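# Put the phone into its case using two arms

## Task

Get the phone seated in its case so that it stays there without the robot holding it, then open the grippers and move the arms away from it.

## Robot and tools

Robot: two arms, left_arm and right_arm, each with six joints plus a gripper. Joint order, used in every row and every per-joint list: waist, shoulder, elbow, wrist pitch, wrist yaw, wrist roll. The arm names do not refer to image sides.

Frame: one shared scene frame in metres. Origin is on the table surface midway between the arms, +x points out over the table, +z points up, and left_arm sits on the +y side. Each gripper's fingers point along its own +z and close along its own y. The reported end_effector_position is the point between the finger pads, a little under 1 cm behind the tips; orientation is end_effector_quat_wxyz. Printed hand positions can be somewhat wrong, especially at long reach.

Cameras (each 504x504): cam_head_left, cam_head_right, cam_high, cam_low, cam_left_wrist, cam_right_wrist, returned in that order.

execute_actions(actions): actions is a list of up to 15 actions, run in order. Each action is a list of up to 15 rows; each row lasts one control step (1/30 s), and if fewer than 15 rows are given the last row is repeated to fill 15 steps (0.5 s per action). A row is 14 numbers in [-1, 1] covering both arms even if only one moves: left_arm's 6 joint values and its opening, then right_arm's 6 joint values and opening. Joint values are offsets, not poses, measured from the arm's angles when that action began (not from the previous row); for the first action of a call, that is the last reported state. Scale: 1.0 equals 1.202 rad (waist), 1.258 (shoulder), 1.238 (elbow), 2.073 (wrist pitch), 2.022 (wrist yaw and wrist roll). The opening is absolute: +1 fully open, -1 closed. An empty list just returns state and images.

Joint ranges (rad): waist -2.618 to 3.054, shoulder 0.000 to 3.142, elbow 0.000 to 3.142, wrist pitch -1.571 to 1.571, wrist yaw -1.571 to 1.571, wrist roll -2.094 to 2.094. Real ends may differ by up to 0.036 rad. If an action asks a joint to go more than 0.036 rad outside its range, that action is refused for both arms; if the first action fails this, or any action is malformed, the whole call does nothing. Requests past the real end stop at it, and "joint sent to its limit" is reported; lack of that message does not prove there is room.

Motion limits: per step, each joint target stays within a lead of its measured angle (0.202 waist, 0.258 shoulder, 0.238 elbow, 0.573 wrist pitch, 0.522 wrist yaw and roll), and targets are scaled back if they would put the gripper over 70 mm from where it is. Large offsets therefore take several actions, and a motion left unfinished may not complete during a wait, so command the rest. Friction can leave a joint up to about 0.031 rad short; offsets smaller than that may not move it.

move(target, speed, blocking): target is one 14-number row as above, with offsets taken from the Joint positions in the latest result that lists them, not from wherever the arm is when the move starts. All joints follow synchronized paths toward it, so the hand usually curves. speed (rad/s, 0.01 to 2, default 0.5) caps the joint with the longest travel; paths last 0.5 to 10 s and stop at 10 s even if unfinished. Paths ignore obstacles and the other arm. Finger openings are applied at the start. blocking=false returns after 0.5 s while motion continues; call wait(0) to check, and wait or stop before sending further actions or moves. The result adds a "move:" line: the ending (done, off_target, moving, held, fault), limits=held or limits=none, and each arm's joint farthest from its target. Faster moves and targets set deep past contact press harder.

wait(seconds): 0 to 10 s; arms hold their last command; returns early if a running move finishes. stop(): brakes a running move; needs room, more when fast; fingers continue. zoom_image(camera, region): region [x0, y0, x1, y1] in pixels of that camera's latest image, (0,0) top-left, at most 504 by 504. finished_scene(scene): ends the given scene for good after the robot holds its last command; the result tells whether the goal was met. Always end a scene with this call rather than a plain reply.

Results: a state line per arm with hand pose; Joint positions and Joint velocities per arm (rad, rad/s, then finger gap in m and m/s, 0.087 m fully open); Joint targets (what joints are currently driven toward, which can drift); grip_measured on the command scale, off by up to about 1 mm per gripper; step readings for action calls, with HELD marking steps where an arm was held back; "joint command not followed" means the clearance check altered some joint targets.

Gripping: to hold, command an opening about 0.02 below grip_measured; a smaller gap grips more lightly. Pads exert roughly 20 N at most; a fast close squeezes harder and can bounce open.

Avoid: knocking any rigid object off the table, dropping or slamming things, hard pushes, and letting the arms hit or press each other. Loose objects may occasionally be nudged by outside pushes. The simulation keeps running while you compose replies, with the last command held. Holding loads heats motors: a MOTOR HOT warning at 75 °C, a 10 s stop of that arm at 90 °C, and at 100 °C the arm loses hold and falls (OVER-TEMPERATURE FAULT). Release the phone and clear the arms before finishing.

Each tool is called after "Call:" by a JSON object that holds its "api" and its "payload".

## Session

Call:
{"api": "execute_actions", "payload": {"actions": []}}

Scene clock: 0.00 s.
left_arm: end_effector_position=(+0.1895, +0.6330, +0.2249) grip_measured=+0.990 end_effector_quat_wxyz=(-0.383, +0.736, -0.466, +0.306) | right_arm: end_effector_position=(+0.0750, -0.1573, +0.1403) grip_measured=+0.986 end_effector_quat_wxyz=(-0.497, +0.656, -0.540, -0.174)
Joint names: [waist, shoulder, elbow, wrist pitch, wrist yaw, wrist roll]
Joint positions: left_arm=[ 1.495  1.538  1.27  -0.639  0.851 -0.914  0.087] | right_arm=[ 1.066  0.308  0.434 -0.597 -0.2   -0.646  0.087]
Joint velocities: left_arm=[-0.007 -0.002 -0.017 -0.095  0.051  0.051 -0.   ] | right_arm=[-0.007  0.012  0.002  0.022 -0.022 -0.007 -0.001]
Motor temperatures (°C, as the motors report them): left_arm=[28 31 30 28 24 26] | right_arm=[28 28 28 25 27 26]
Joint targets: left_arm=[1.495 1.538 1.270 -0.639 0.851 -0.914] | right_arm=[1.066 0.308 0.434 -0.597 -0.200 -0.646]

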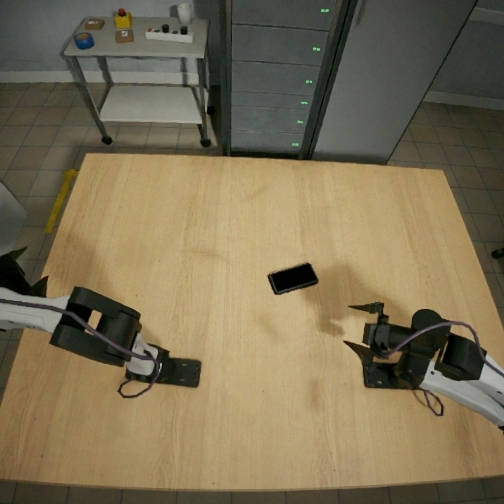

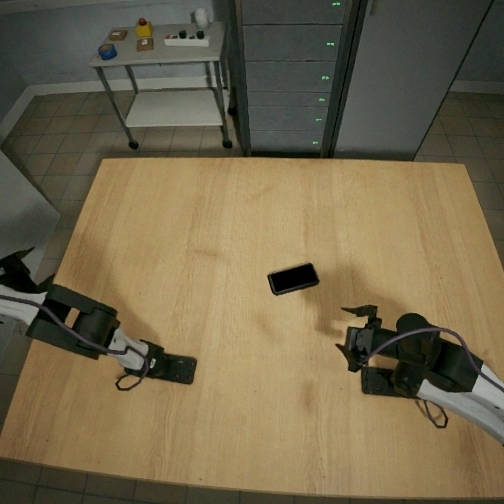

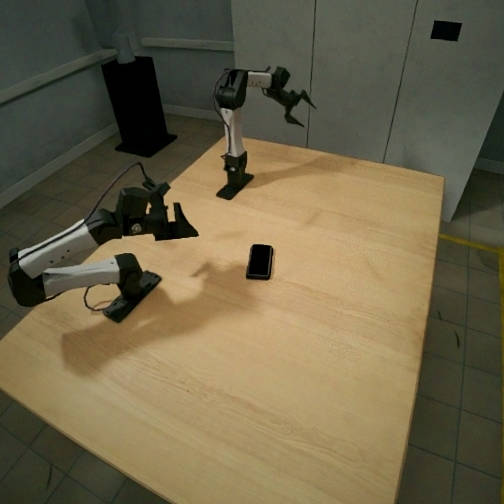

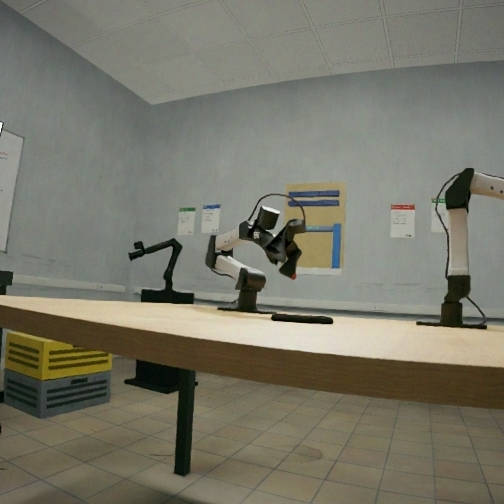

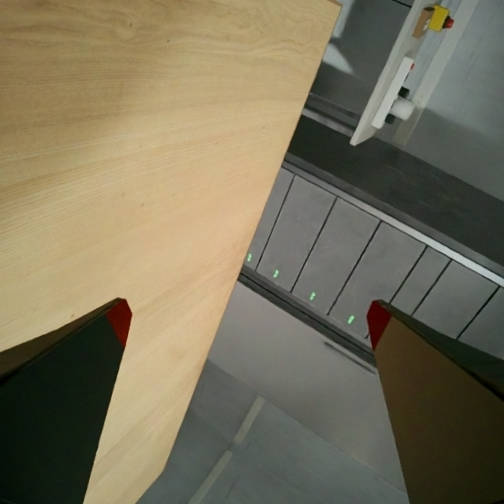

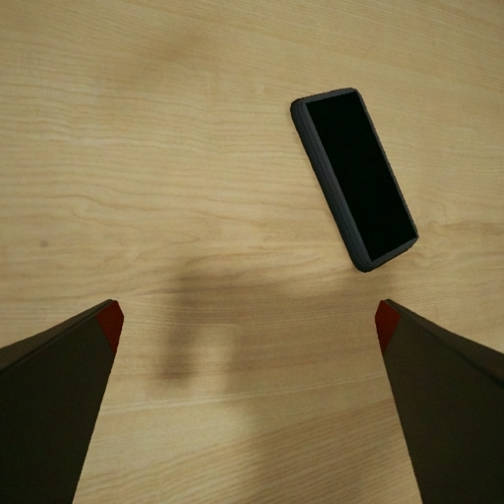

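Call:
{"api": "move", "payload": {"target": [0,0,0,0,0,0,1,-0.355,0.6,0.6,-0.22,0.099,0.32,-0.6], "speed": 1.2}}

Call:
{"api": "move", "payload": {"target": [0,0,0,0,0,0,1,0,0.79,0.43,0,0,0,-0.6], "speed": 1.2}}

Scene clock: 5.73 s.
left_arm: end_effector_position=(+0.1895, +0.6330, +0.2249) grip_measured=+0.990 end_effector_quat_wxyz=(-0.383, +0.736, -0.466, +0.306) | right_arm: end_effector_position=(+0.1677, -0.2096, +0.2004) grip_measured=-0.600 end_effector_quat_wxyz=(+0.294, -0.276, +0.911, +0.089)
Joint names: [waist, shoulder, elbow, wrist pitch, wrist yaw, wrist roll]
Joint positions: left_arm=[ 1.495  1.538  1.27  -0.639  0.851 -0.914  0.087] | right_arm=[ 0.65   1.053  1.153 -1.047 -0.006 -0.008  0.018]
Joint velocities: left_arm=[-0.017 -0.022  0.002  0.037 -0.081  0.022 -0.001] | right_arm=[-0.017 -0.002 -0.007 -0.095  0.022  0.022 -0.   ]
Motor temperatures (°C, as the motors report them): left_arm=[28 32 31 30 24 26] | right_arm=[28 28 28 27 27 26]
Joint targets: left_arm=[1.495 1.538 1.270 -0.639 0.851 -0.914] | right_arm=[0.639 1.062 1.176 -1.053 0.000 0.001]
move: off_target (right_arm); limits=none; left_arm: farthest joint: the waist, 0.000 radians from its target (0.000 radians at the start); right_arm: farthest joint: the elbow, 0.024 radians from its target (0.743 radians at the start)

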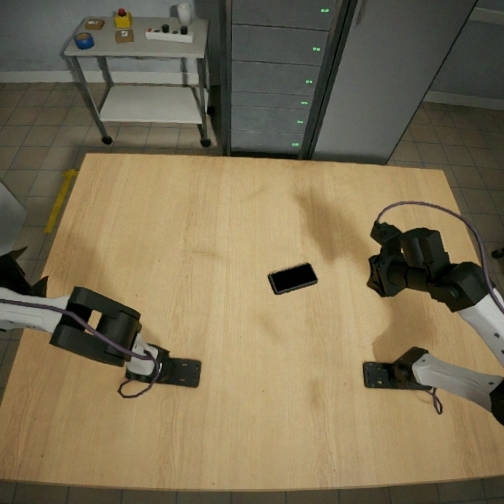

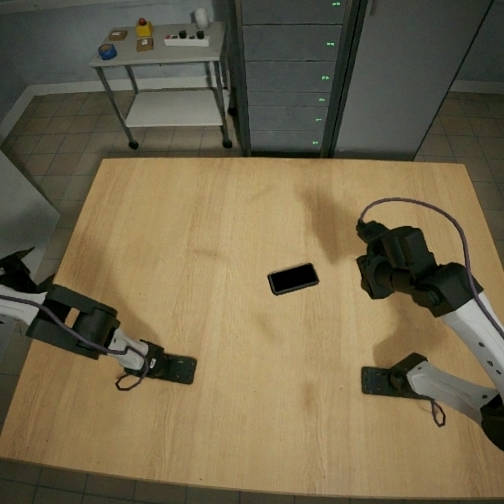

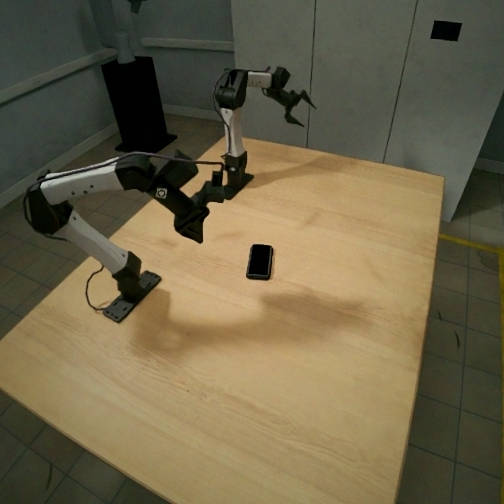

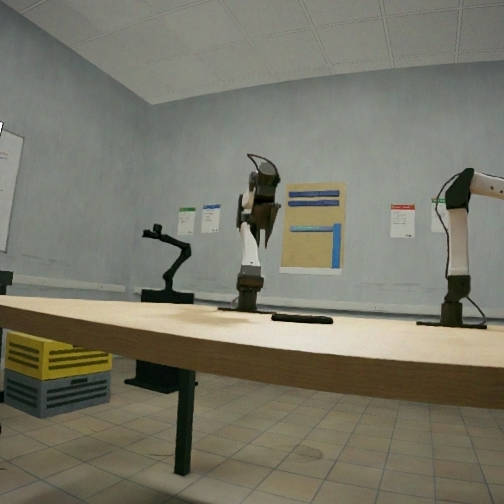

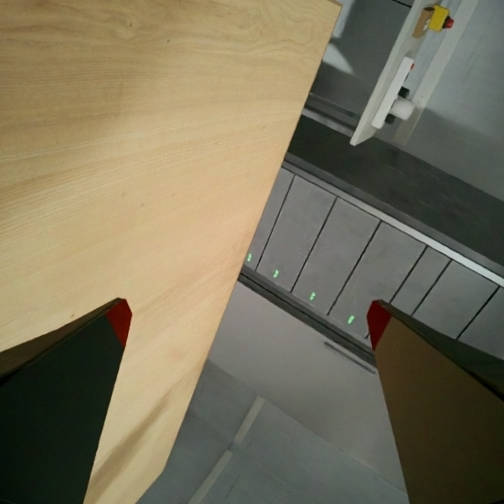

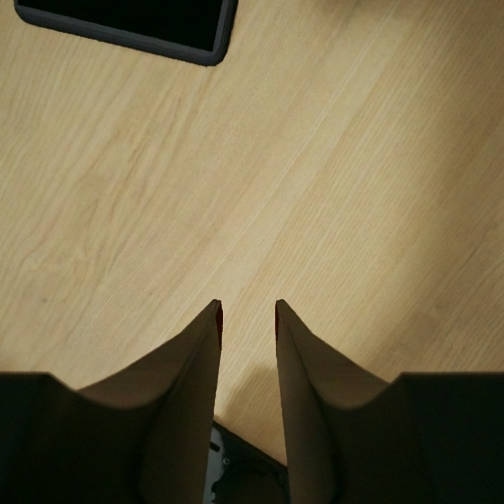

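Scene clock: 7.27 s.
left_arm: end_effector_position=(+0.1895, +0.6330, +0.2249) grip_measured=+0.990 end_effector_quat_wxyz=(-0.383, +0.736, -0.466, +0.306) | right_arm: end_effector_position=(+0.2891, -0.1302, +0.0560) grip_measured=-0.600 end_effector_quat_wxyz=(+0.063, -0.289, +0.955, +0.022)
Joint names: [waist, shoulder, elbow, wrist pitch, wrist yaw, wrist roll]
Joint positions: left_arm=[ 1.495  1.538  1.27  -0.639  0.851 -0.914  0.087] | right_arm=[ 0.65   2.056  1.664 -1.046 -0.006 -0.008  0.018]
Joint velocities: left_arm=[-0.022  0.002 -0.002  0.081 -0.007  0.037 -0.   ] | right_arm=[-0.007 -0.012  0.002  0.007 -0.051 -0.066 -0.001]
Motor temperatures (°C, as the motors report them): left_arm=[28 32 31 30 24 26] | right_arm=[28 28 29 27 27 26]
Joint targets: left_arm=[1.495 1.538 1.270 -0.639 0.851 -0.914] | right_arm=[0.650 2.047 1.686 -1.047 -0.006 -0.008]
move: off_target (right_arm); limits=none; left_arm: farthest joint: the waist, 0.000 radians from its target (0.000 radians at the start); right_arm: farthest joint: the elbow, 0.021 radians from its target (0.532 radians at the start)

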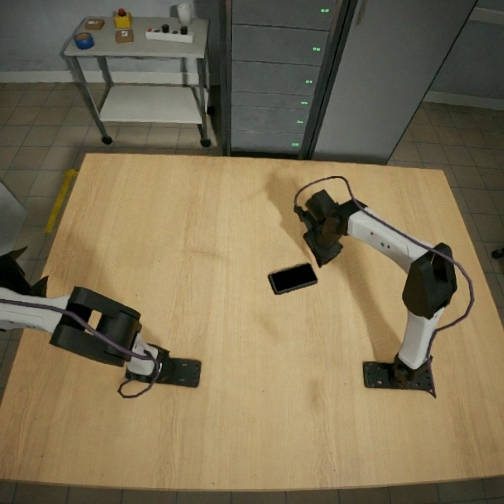

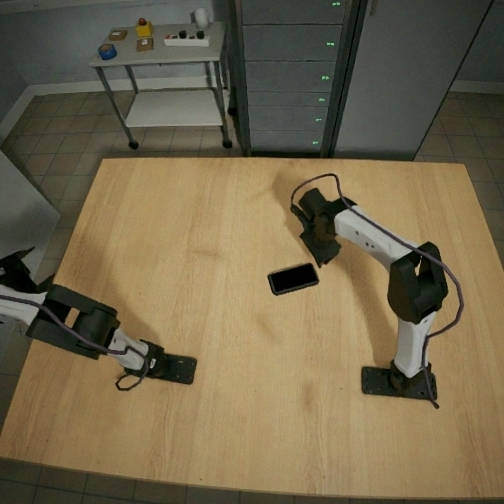

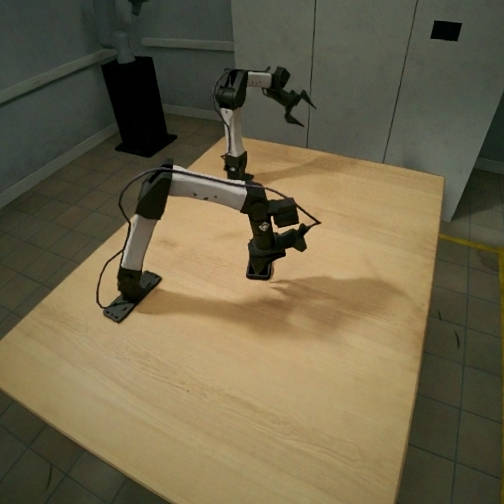

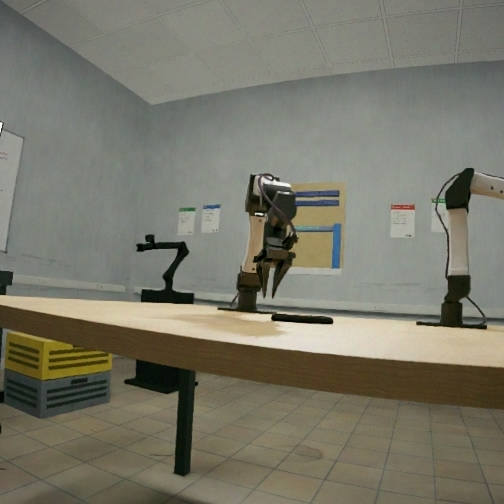

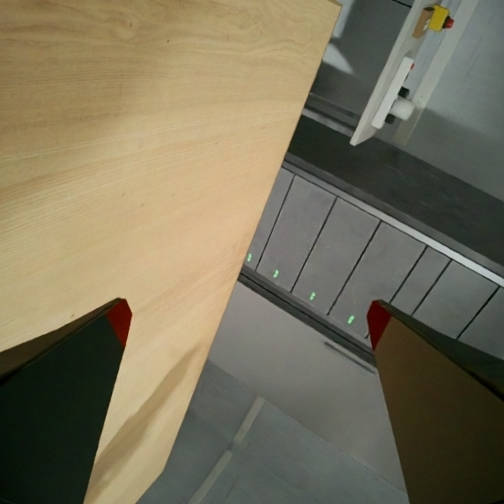

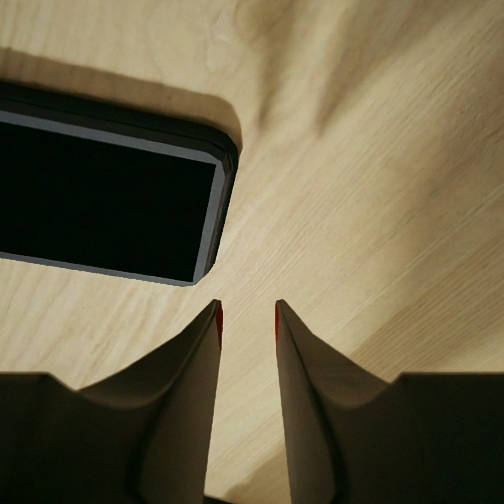

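Call:
{"api": "move", "payload": {"target": [0,0,0,0,0,0,1,0.2,0.125,0.265,-0.052,0,0,-0.6], "speed": 0.6}}

Scene clock: 13.80 s.
left_arm: end_effector_position=(+0.1895, +0.6330, +0.2249) grip_measured=+0.990 end_effector_quat_wxyz=(-0.383, +0.736, -0.466, +0.306) | right_arm: end_effector_position=(+0.2643, -0.0223, +0.0748) grip_measured=-0.600 end_effector_quat_wxyz=(+0.087, -0.401, +0.911, +0.041)
Joint names: [waist, shoulder, elbow, wrist pitch, wrist yaw, wrist roll]
Joint positions: left_arm=[ 1.495  1.538  1.27  -0.639  0.851 -0.914  0.087] | right_arm=[ 0.891  2.204  1.97  -1.144 -0.006 -0.008  0.018]
Joint velocities: left_arm=[ 0.002  0.007 -0.012 -0.037 -0.022 -0.051 -0.001] | right_arm=[-0.007 -0.002 -0.002 -0.081 -0.081 -0.007 -0.   ]
Motor temperatures (°C, as the motors report them): left_arm=[28 33 32 31 24 26] | right_arm=[28 30 29 26 27 26]
Joint targets: left_arm=[1.495 1.538 1.270 -0.639 0.851 -0.914] | right_arm=[0.891 2.213 1.992 -1.154 -0.006 -0.008]
move: off_target (right_arm); limits=none; left_arm: farthest joint: the waist, 0.000 radians from its target (0.000 radians at the start); right_arm: farthest joint: the elbow, 0.022 radians from its target (0.328 radians at the start)

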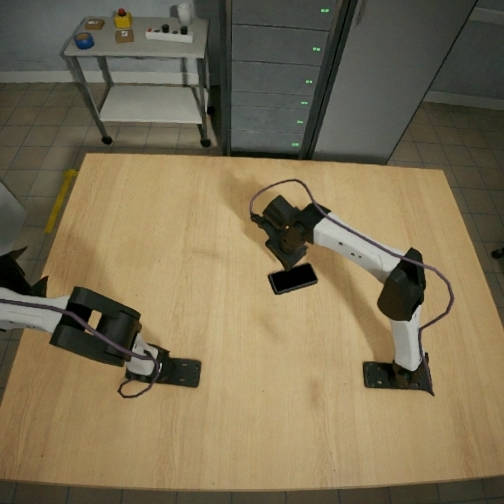

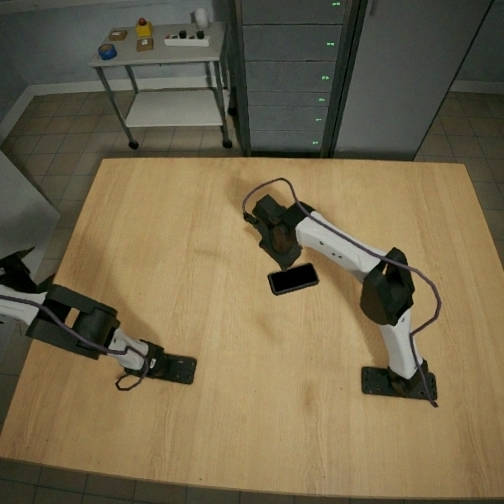

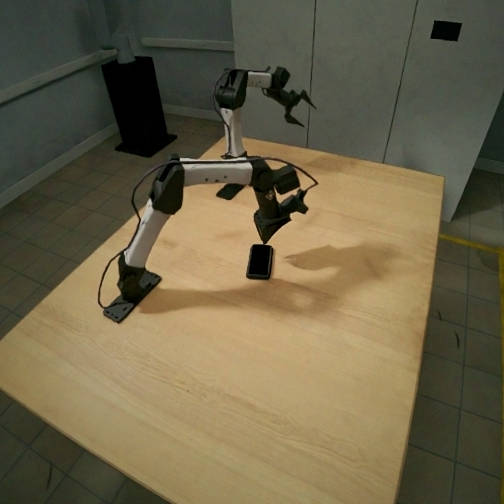

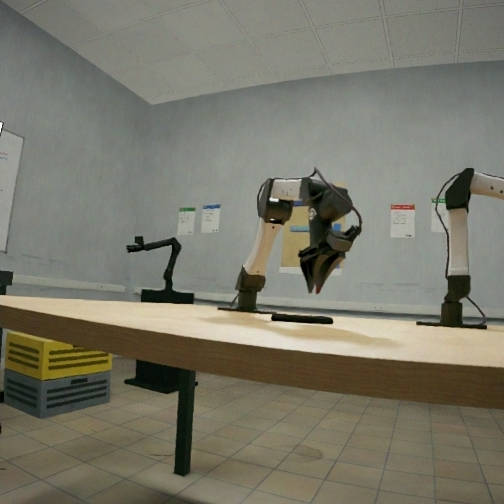

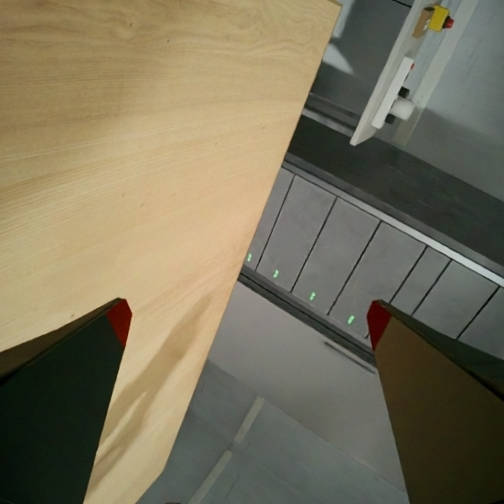

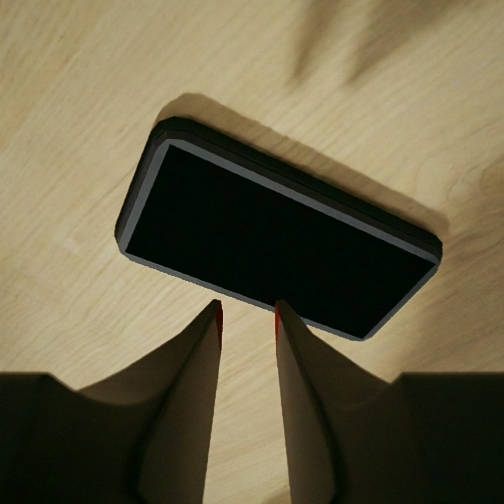

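Call:
{"api": "move", "payload": {"target": [0,0,0,0,0,0,1,-0.035,0.07,-0.03,0,0,0,-0.6], "speed": 0.25}}

Scene clock: 17.03 s.
left_arm: end_effector_position=(+0.1895, +0.6330, +0.2249) grip_measured=+0.990 end_effector_quat_wxyz=(-0.383, +0.736, -0.466, +0.306) | right_arm: end_effector_position=(+0.2662, -0.0421, +0.0308) grip_measured=-0.600 end_effector_quat_wxyz=(+0.033, -0.386, +0.922, +0.017)
Joint names: [waist, shoulder, elbow, wrist pitch, wrist yaw, wrist roll]
Joint positions: left_arm=[ 1.495  1.538  1.27  -0.639  0.851 -0.914  0.087] | right_arm=[ 0.856  2.295  1.942 -1.144 -0.006 -0.008  0.018]
Joint velocities: left_arm=[-0.002 -0.007 -0.007  0.007 -0.037  0.037 -0.   ] | right_arm=[ 0.002  0.002 -0.007  0.007  0.022 -0.007  0.001]
Motor temperatures (°C, as the motors report them): left_arm=[28 33 33 31 24 26] | right_arm=[28 31 30 26 27 26]
Joint targets: left_arm=[1.495 1.538 1.270 -0.639 0.851 -0.914] | right_arm=[0.849 2.292 1.932 -1.144 -0.006 -0.008]
move: done; limits=none; left_arm: farthest joint: the waist, 0.000 radians from its target (0.000 radians at the start); right_arm: farthest joint: the elbow, 0.009 radians from its target (0.037 radians at the start)

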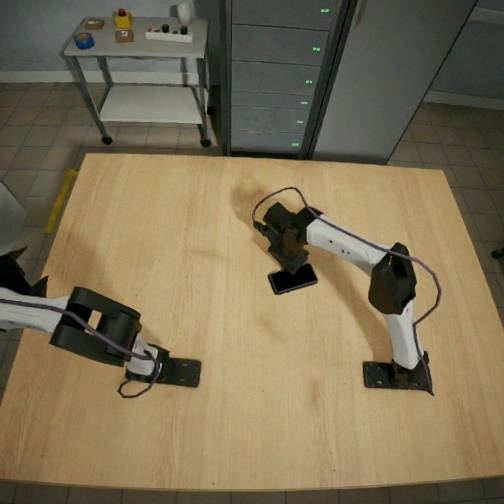

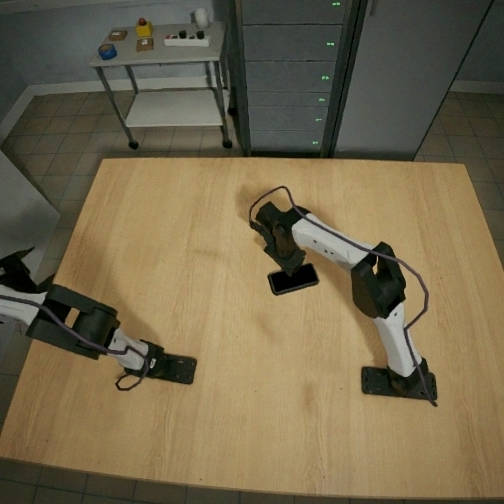

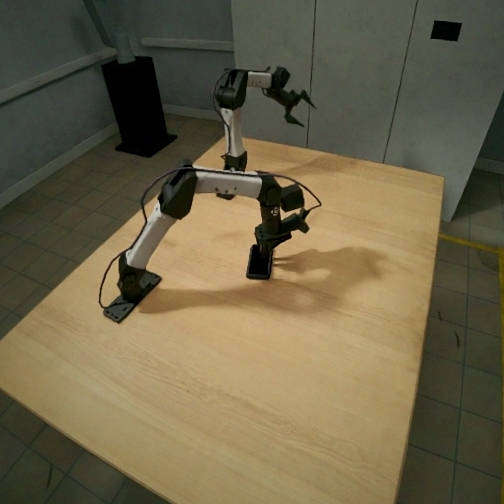

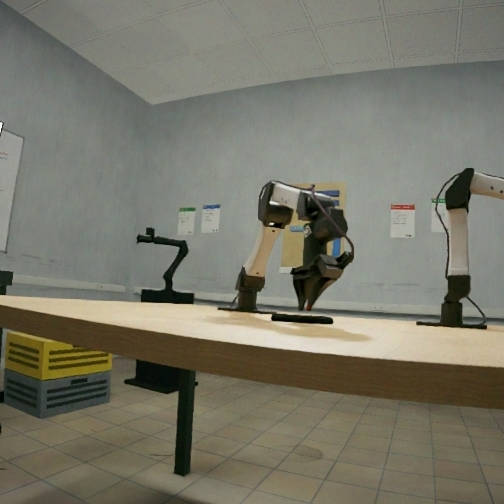

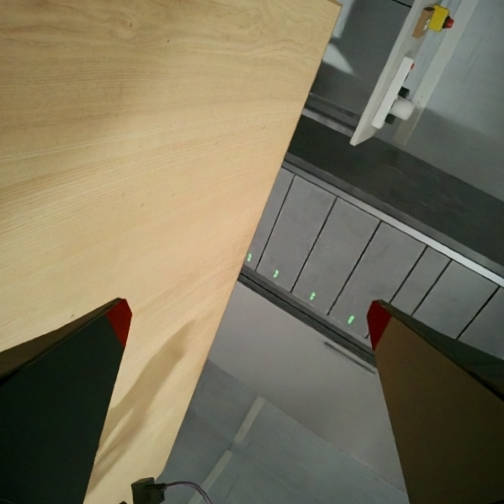

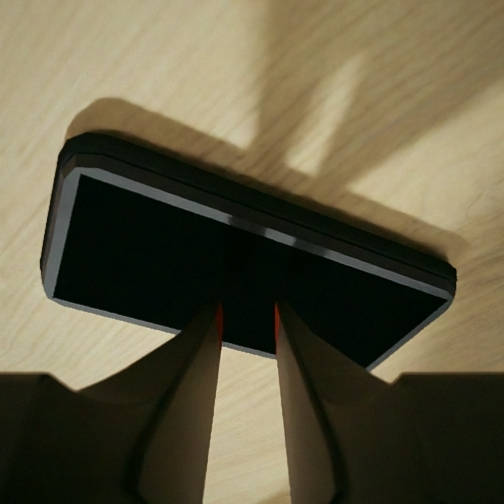

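Centered. Press.

Call:
{"api": "move", "payload": {"target": [0,0,0,0,0,0,1,0,0.16,-0.02,0,0,0,-0.6], "speed": 0.12}}

Call:
{"api": "zoom_image", "payload": {"camera": "cam_right_wrist", "region": [20, 90, 480, 400]}}

Scene clock: 20.73 s.
left_arm: end_effector_position=(+0.1895, +0.6330, +0.2249) grip_measured=+0.990 end_effector_quat_wxyz=(-0.383, +0.736, -0.466, +0.306) | right_arm: end_effector_position=(+0.2627, -0.0455, +0.0099) grip_measured=-0.600 end_effector_quat_wxyz=(+0.003, -0.386, +0.922, +0.005)
Joint names: [waist, shoulder, elbow, wrist pitch, wrist yaw, wrist roll]
Joint positions: left_arm=[ 1.495  1.538  1.27  -0.639  0.851 -0.914  0.087] | right_arm=[ 0.856  2.361  1.963 -1.163 -0.007 -0.008  0.018]
Joint velocities: left_arm=[-0.002 -0.022  0.002 -0.066 -0.022 -0.037 -0.   ] | right_arm=[-0.007  0.007 -0.017  0.051  0.022  0.007  0.   ]
Motor temperatures (°C, as the motors report them): left_arm=[28 34 34 31 24 26] | right_arm=[28 32 30 26 27 26]
Joint targets: left_arm=[1.495 1.538 1.270 -0.639 0.851 -0.914] | right_arm=[0.856 2.497 1.917 -1.144 -0.006 -0.008]
move: off_target (right_arm); limits=none; left_arm: farthest joint: the waist, 0.000 radians from its target (0.000 radians at the start); right_arm: farthest joint: the shoulder, 0.136 radians from its target (0.201 radians at the start)

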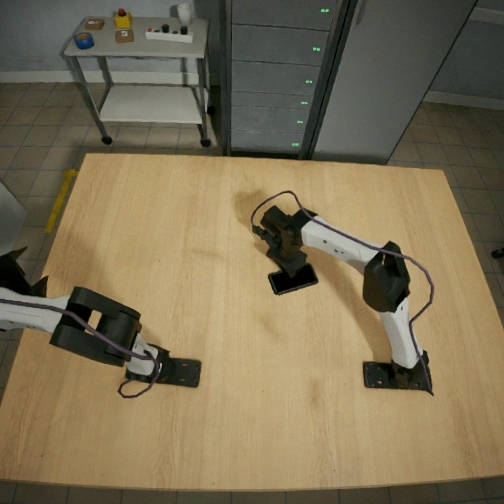

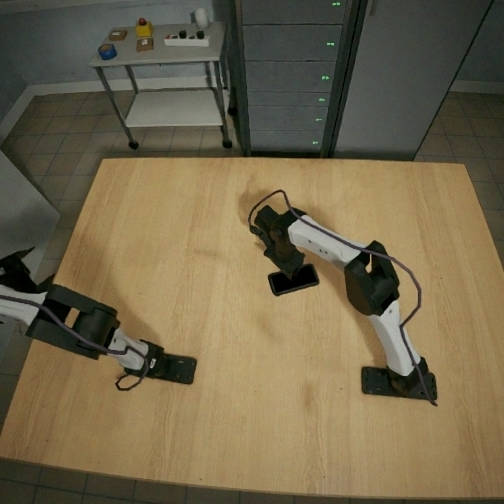

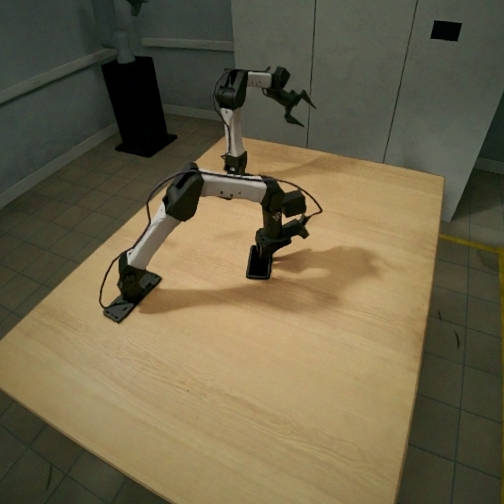

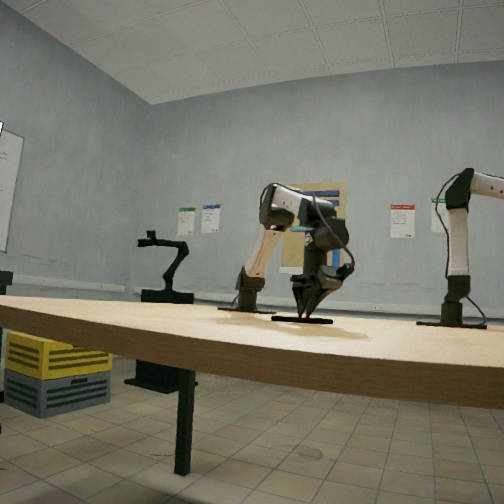

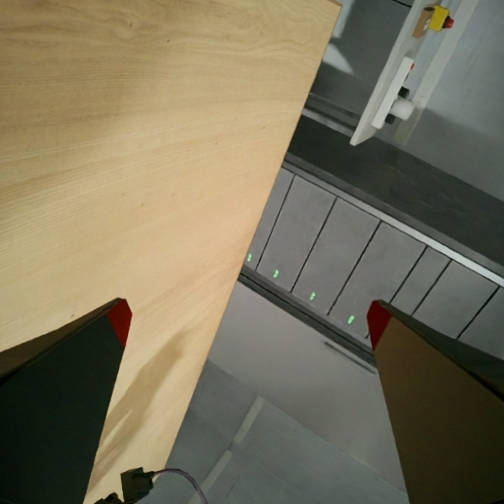

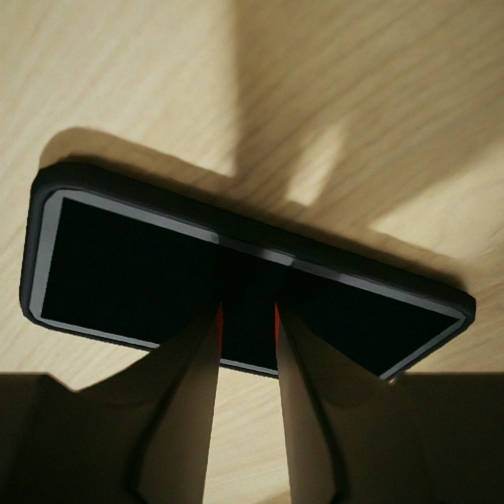

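Region (20, 90, 480, 400) of cam_right_wrist's 504x504 image, scaled by 1.096, with more detail than that image has; it fills the top 340 rows of this view, and the rest is white.

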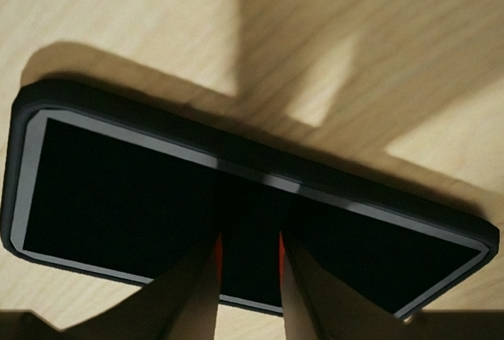

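Call:
{"api": "move", "payload": {"target": [0,0,0,0,0,0,1,0,-0.14,0,0,0,0,-0.6], "speed": 0.35}}

Call:
{"api": "zoom_image", "payload": {"camera": "cam_right_wrist", "region": [80, 80, 460, 380]}}

Call:
{"api": "zoom_image", "payload": {"camera": "cam_low", "region": [260, 300, 345, 335]}}

Scene clock: 24.23 s.
left_arm: end_effector_position=(+0.1895, +0.6330, +0.2249) grip_measured=+0.990 end_effector_quat_wxyz=(-0.383, +0.736, -0.466, +0.306) | right_arm: end_effector_position=(+0.2714, -0.0368, +0.0780) grip_measured=-0.600 end_effector_quat_wxyz=(+0.081, -0.385, +0.919, +0.037)
Joint names: [waist, shoulder, elbow, wrist pitch, wrist yaw, wrist roll]
Joint positions: left_arm=[ 1.495  1.538  1.27  -0.639  0.851 -0.914  0.087] | right_arm=[ 0.856  2.194  1.967 -1.164 -0.007 -0.008  0.018]
Joint velocities: left_arm=[-0.007  0.007  0.007  0.007  0.007  0.095  0.   ] | right_arm=[-0.012 -0.017  0.007  0.051  0.095  0.007 -0.   ]
Motor temperatures (°C, as the motors report them): left_arm=[28 34 34 31 24 26] | right_arm=[28 32 30 26 27 26]
Joint targets: left_arm=[1.495 1.538 1.270 -0.639 0.851 -0.914] | right_arm=[0.856 2.185 1.963 -1.163 -0.007 -0.008]
move: done; limits=none; left_arm: farthest joint: the waist, 0.000 radians from its target (0.000 radians at the start); right_arm: farthest joint: the shoulder, 0.009 radians from its target (0.176 radians at the start)

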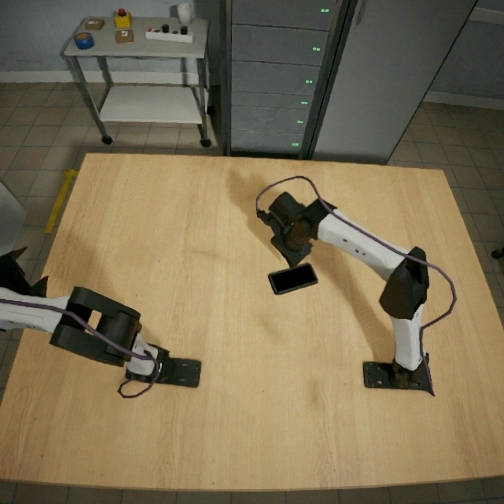

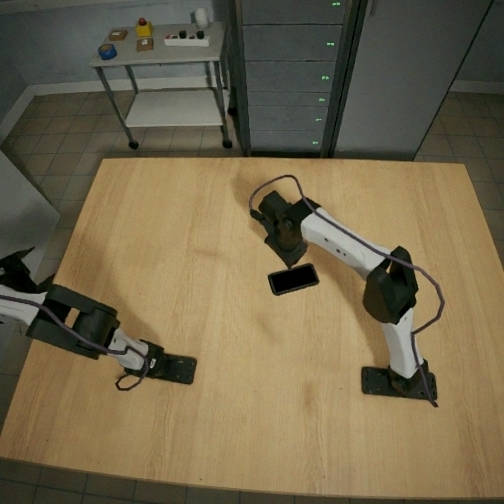

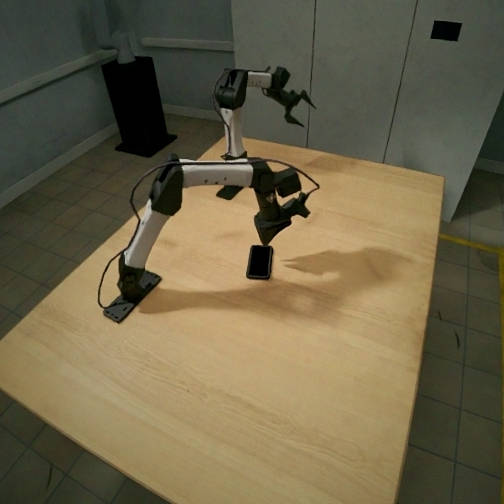

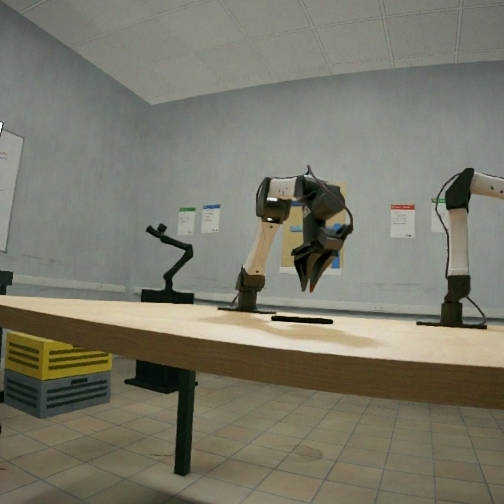

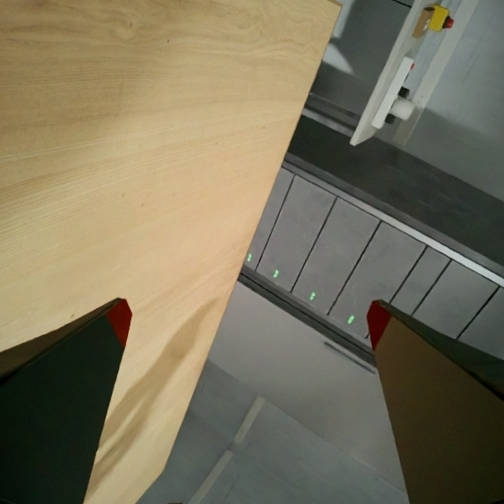

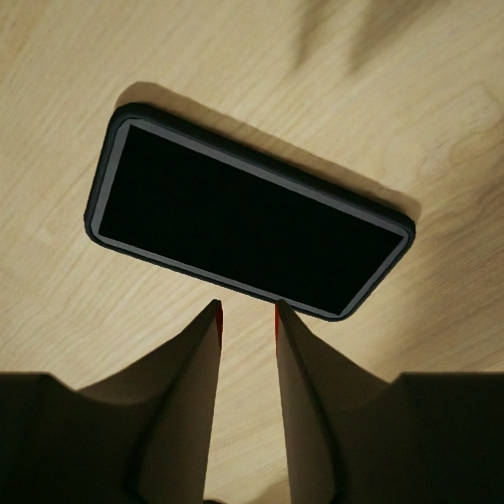

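Region (80, 80, 460, 380) of cam_right_wrist's 504x504 image, scaled by 1.326, with more detail than that image has; it fills the top 398 rows of this view, and the rest is white.

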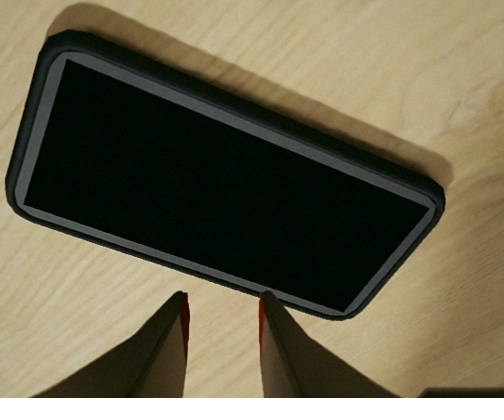

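Region (260, 300, 345, 335) of cam_low's 504x504 image, scaled by 5.929, with more detail than that image has; it fills the top 208 rows of this view, and the rest is white.

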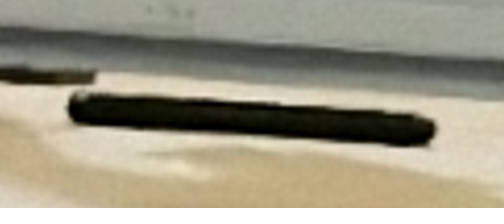

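Call:
{"api": "move", "payload": {"target": [0,0,0,0,0,0,1,-0.6,-0.5,-0.4,0,0,0,-0.6], "speed": 1}}

Call:
{"api": "zoom_image", "payload": {"camera": "cam_high", "region": [235, 235, 285, 285]}}

Scene clock: 28.30 s.
left_arm: end_effector_position=(+0.1895, +0.6330, +0.2249) grip_measured=+0.990 end_effector_quat_wxyz=(-0.383, +0.736, -0.466, +0.306) | right_arm: end_effector_position=(+0.2756, -0.3200, +0.1649) grip_measured=-0.600 end_effector_quat_wxyz=(+0.156, -0.038, +0.987, +0.006)
Joint names: [waist, shoulder, elbow, wrist pitch, wrist yaw, wrist roll]
Joint positions: left_arm=[ 1.495  1.538  1.27  -0.639  0.851 -0.914  0.087] | right_arm=[ 0.139  1.576  1.485 -1.166 -0.003 -0.008  0.018]
Joint velocities: left_arm=[ 0.007 -0.002 -0.002 -0.022 -0.007  0.022 -0.   ] | right_arm=[-0.002 -0.012  0.002 -0.022 -0.022  0.051  0.001]
Motor temperatures (°C, as the motors report them): left_arm=[28 34 35 32 24 26] | right_arm=[28 33 30 26 27 26]
Joint targets: left_arm=[1.495 1.538 1.270 -0.639 0.851 -0.914] | right_arm=[0.135 1.565 1.471 -1.165 -0.006 -0.008]
move: done; limits=none; left_arm: farthest joint: the waist, 0.000 radians from its target (0.000 radians at the start); right_arm: farthest joint: the elbow, 0.014 radians from its target (0.495 radians at the start)

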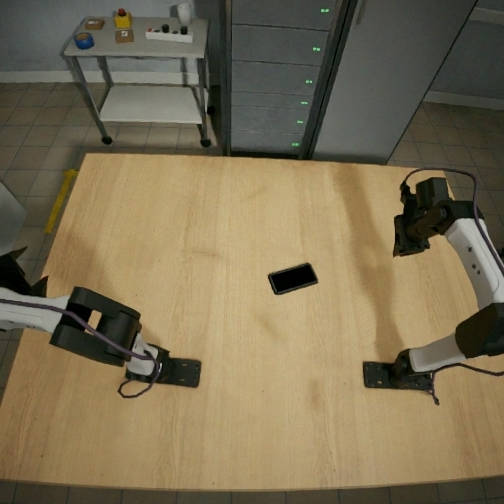

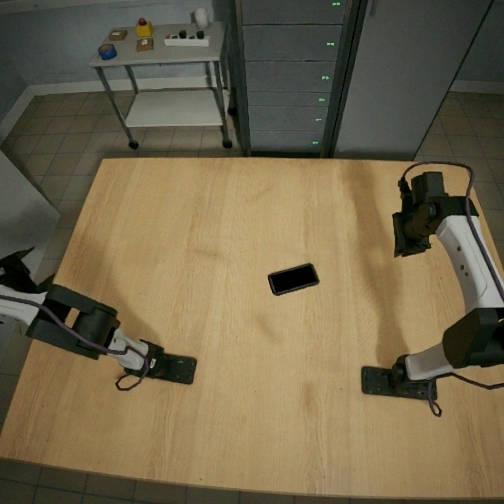

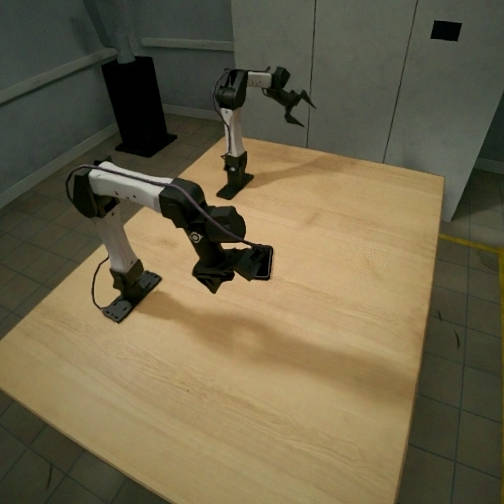

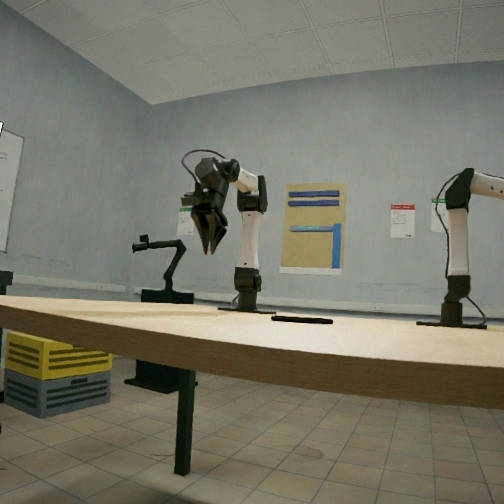

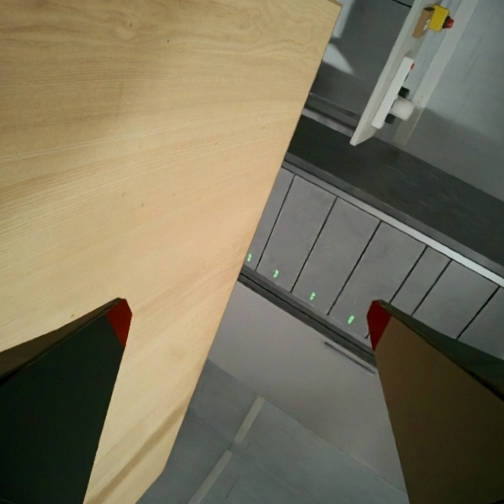

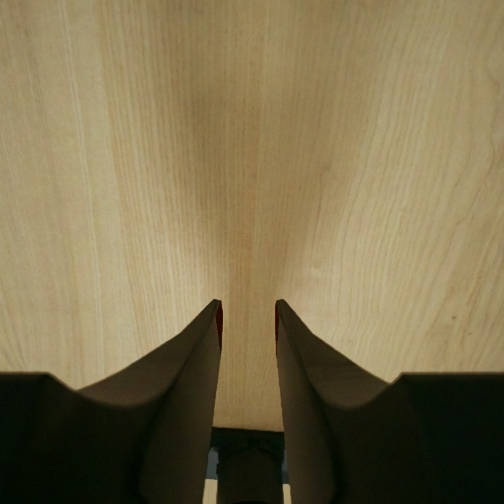

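Region (235, 235, 285, 285) of cam_high's 504x504 image, scaled by 10.080, with more detail than that image has.

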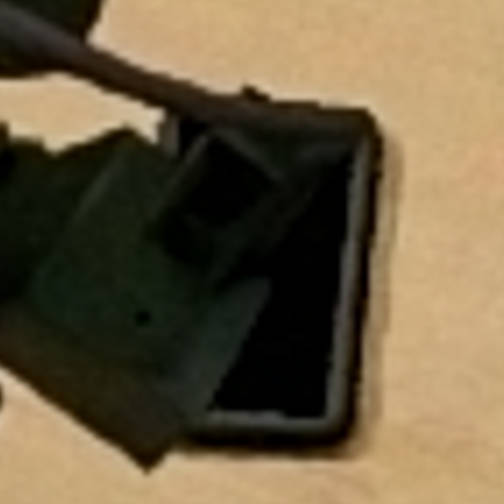

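Call:
{"api": "finished_scene", "payload": {"scene": 2}}

The scene is finished: the task was done.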